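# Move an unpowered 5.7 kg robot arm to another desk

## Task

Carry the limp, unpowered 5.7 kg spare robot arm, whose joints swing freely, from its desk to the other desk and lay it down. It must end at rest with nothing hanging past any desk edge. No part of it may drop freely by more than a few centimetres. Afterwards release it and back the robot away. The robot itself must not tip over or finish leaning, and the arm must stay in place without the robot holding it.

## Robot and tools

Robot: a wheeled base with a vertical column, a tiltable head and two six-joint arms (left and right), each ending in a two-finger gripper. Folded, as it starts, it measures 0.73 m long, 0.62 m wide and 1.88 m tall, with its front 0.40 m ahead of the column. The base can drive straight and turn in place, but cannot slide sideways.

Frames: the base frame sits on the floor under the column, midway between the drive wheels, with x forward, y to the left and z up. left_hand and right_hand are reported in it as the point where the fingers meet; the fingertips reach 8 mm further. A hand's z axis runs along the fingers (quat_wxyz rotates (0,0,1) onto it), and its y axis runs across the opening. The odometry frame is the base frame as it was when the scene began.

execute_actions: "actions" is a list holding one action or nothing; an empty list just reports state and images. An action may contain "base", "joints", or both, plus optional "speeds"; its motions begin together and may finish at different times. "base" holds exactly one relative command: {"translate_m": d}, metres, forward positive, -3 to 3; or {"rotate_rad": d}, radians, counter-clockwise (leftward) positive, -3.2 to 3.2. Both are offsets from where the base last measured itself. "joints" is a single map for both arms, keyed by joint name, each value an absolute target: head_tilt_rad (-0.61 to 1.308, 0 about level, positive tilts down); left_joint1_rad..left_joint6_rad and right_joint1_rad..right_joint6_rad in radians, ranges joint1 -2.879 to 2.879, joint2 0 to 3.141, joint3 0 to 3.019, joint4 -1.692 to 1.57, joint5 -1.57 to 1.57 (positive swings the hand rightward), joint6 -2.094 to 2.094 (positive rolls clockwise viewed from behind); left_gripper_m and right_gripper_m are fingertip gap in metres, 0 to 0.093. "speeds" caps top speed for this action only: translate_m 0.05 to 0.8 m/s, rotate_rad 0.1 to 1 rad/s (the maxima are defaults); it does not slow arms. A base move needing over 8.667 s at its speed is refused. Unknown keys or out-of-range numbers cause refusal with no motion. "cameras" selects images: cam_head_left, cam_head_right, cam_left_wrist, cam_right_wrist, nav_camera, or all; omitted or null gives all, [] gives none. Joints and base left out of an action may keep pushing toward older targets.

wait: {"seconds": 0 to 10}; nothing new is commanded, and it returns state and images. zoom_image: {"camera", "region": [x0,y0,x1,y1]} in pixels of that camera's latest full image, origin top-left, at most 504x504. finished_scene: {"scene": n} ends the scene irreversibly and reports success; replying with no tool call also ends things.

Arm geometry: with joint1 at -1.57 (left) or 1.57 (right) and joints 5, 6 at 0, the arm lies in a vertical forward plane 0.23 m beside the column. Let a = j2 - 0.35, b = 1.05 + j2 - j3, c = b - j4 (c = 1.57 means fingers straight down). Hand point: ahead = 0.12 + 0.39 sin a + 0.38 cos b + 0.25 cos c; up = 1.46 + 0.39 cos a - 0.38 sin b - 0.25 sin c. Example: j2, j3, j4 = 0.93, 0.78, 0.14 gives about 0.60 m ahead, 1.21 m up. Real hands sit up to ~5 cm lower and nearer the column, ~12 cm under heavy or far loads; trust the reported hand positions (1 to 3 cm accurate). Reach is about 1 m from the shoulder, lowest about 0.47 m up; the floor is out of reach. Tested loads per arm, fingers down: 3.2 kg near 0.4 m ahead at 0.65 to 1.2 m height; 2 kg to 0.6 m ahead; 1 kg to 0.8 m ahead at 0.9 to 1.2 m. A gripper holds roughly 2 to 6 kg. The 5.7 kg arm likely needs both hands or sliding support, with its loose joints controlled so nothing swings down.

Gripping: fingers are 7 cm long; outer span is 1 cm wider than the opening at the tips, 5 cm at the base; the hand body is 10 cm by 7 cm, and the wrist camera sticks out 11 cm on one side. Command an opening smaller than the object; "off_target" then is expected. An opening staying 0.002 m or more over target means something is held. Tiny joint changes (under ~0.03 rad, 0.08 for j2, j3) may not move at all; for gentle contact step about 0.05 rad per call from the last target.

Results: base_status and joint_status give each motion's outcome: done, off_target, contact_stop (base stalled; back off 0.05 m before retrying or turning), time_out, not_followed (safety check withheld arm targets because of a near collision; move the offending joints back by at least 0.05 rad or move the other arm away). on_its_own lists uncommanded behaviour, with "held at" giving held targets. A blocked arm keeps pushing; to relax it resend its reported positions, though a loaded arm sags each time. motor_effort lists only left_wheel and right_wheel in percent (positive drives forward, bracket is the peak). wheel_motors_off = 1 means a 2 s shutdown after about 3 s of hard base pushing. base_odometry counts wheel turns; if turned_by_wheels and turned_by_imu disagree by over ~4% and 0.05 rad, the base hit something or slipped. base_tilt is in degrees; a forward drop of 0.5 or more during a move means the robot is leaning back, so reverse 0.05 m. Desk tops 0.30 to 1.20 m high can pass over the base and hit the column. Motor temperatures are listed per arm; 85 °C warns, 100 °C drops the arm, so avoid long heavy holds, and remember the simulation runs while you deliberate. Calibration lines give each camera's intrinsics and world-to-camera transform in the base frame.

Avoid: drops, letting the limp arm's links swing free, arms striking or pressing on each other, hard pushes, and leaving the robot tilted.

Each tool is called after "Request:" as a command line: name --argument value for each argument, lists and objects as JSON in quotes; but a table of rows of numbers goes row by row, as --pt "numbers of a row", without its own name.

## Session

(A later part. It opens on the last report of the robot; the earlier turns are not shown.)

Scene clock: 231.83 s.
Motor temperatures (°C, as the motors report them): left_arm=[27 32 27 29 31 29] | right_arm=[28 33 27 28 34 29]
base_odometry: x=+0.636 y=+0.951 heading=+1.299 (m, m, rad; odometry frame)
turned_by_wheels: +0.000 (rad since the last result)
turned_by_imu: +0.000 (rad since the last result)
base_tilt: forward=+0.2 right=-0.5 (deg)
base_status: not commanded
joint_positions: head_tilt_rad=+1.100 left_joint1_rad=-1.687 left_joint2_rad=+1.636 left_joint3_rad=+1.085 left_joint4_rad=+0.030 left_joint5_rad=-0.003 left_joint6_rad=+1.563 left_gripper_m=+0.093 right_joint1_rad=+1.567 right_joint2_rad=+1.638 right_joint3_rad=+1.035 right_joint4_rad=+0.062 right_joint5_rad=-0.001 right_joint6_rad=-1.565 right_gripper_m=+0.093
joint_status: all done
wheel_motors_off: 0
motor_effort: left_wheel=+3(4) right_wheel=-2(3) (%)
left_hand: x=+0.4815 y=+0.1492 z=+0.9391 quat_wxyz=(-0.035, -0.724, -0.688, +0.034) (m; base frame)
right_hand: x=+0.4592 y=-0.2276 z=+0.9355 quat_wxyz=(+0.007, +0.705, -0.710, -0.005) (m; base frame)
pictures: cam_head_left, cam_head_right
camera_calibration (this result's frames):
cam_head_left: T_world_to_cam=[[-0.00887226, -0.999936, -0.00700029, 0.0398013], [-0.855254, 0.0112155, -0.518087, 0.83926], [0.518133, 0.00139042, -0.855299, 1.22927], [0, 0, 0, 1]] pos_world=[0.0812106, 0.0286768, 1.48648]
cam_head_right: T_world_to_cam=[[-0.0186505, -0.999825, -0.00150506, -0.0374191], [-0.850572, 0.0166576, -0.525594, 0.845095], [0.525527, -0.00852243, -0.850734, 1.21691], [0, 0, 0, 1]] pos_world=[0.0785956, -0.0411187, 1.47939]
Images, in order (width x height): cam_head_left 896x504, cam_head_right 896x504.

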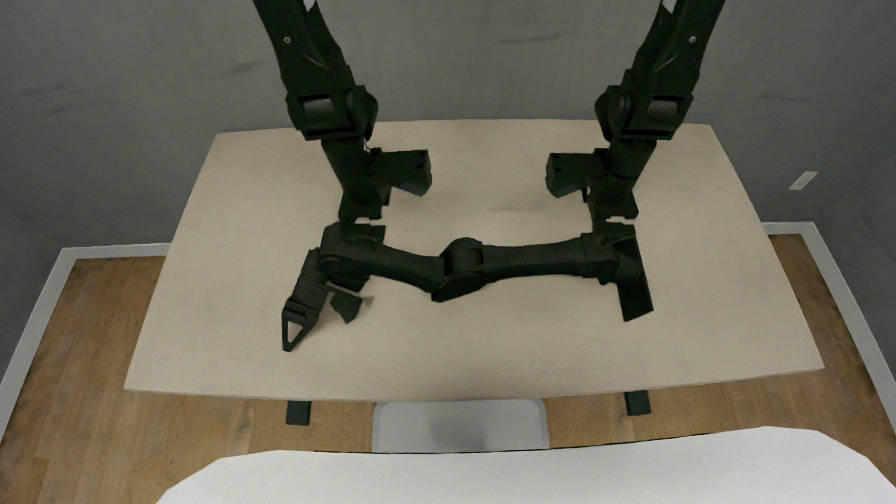

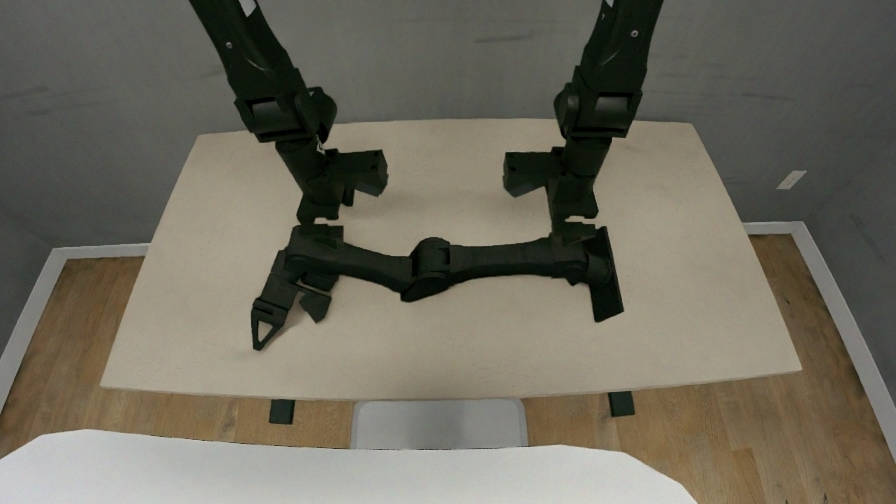

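Request:
execute_actions --actions '[{"base":{"translate_m":-0.6}}]' --cameras '["cam_head_left"]'

Request:
finished_scene --scene 1

Scene clock: 236.73 s.
Motor temperatures (°C, as the motors report them): left_arm=[27 32 27 29 30 29] | right_arm=[28 32 27 28 34 29]
base_odometry: x=+0.475 y=+0.373 heading=+1.300 (m, m, rad; odometry frame)
turned_by_wheels: +0.001 (rad since the last result)
turned_by_imu: +0.003 (rad since the last result)
base_tilt: forward=+0.1 right=-0.3 (deg)
base_status: done
joint_positions: head_tilt_rad=+1.101 left_joint1_rad=-1.687 left_joint2_rad=+1.641 left_joint3_rad=+1.078 left_joint4_rad=+0.030 left_joint5_rad=-0.003 left_joint6_rad=+1.563 left_gripper_m=+0.093 right_joint1_rad=+1.567 right_joint2_rad=+1.643 right_joint3_rad=+1.028 right_joint4_rad=+0.062 right_joint5_rad=-0.001 right_joint6_rad=-1.565 right_gripper_m=+0.093
joint_status: not commanded
wheel_motors_off: 0
motor_effort: left_wheel=+1(50) right_wheel=+0(37) (%)
left_hand: x=+0.4739 y=+0.1495 z=+0.9371 quat_wxyz=(-0.031, -0.724, -0.688, +0.038) (m; base frame)
right_hand: x=+0.4521 y=-0.2274 z=+0.9341 quat_wxyz=(+0.011, +0.705, -0.710, -0.010) (m; base frame)
pictures: cam_head_left
camera_calibration (this result's frames):
cam_head_left: T_world_to_cam=[[-0.00887642, -0.999936, -0.00699502, 0.0397934], [-0.855562, 0.0112155, -0.517579, 0.838493], [0.517625, 0.00139042, -0.855607, 1.22976], [0, 0, 0, 1]] pos_world=[0.0811788, 0.0286768, 1.48646]
Images, in order (width x height): cam_head_left 896x504.

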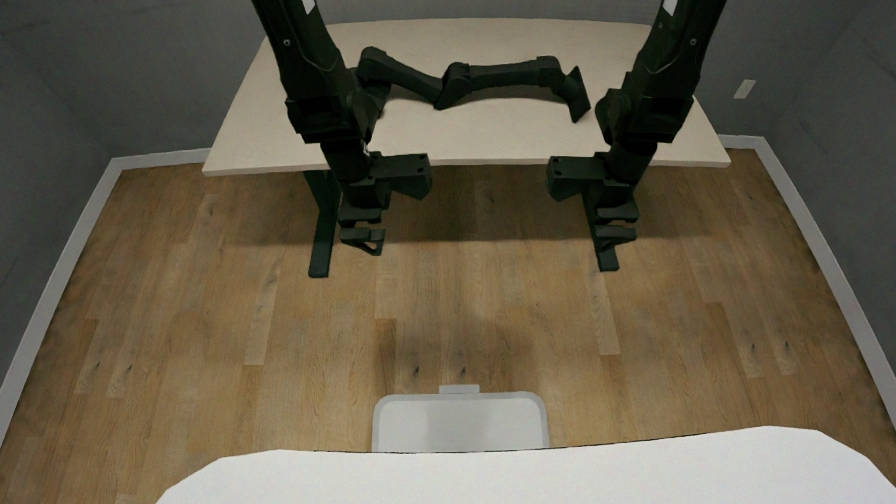

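The scene is finished: the task was done.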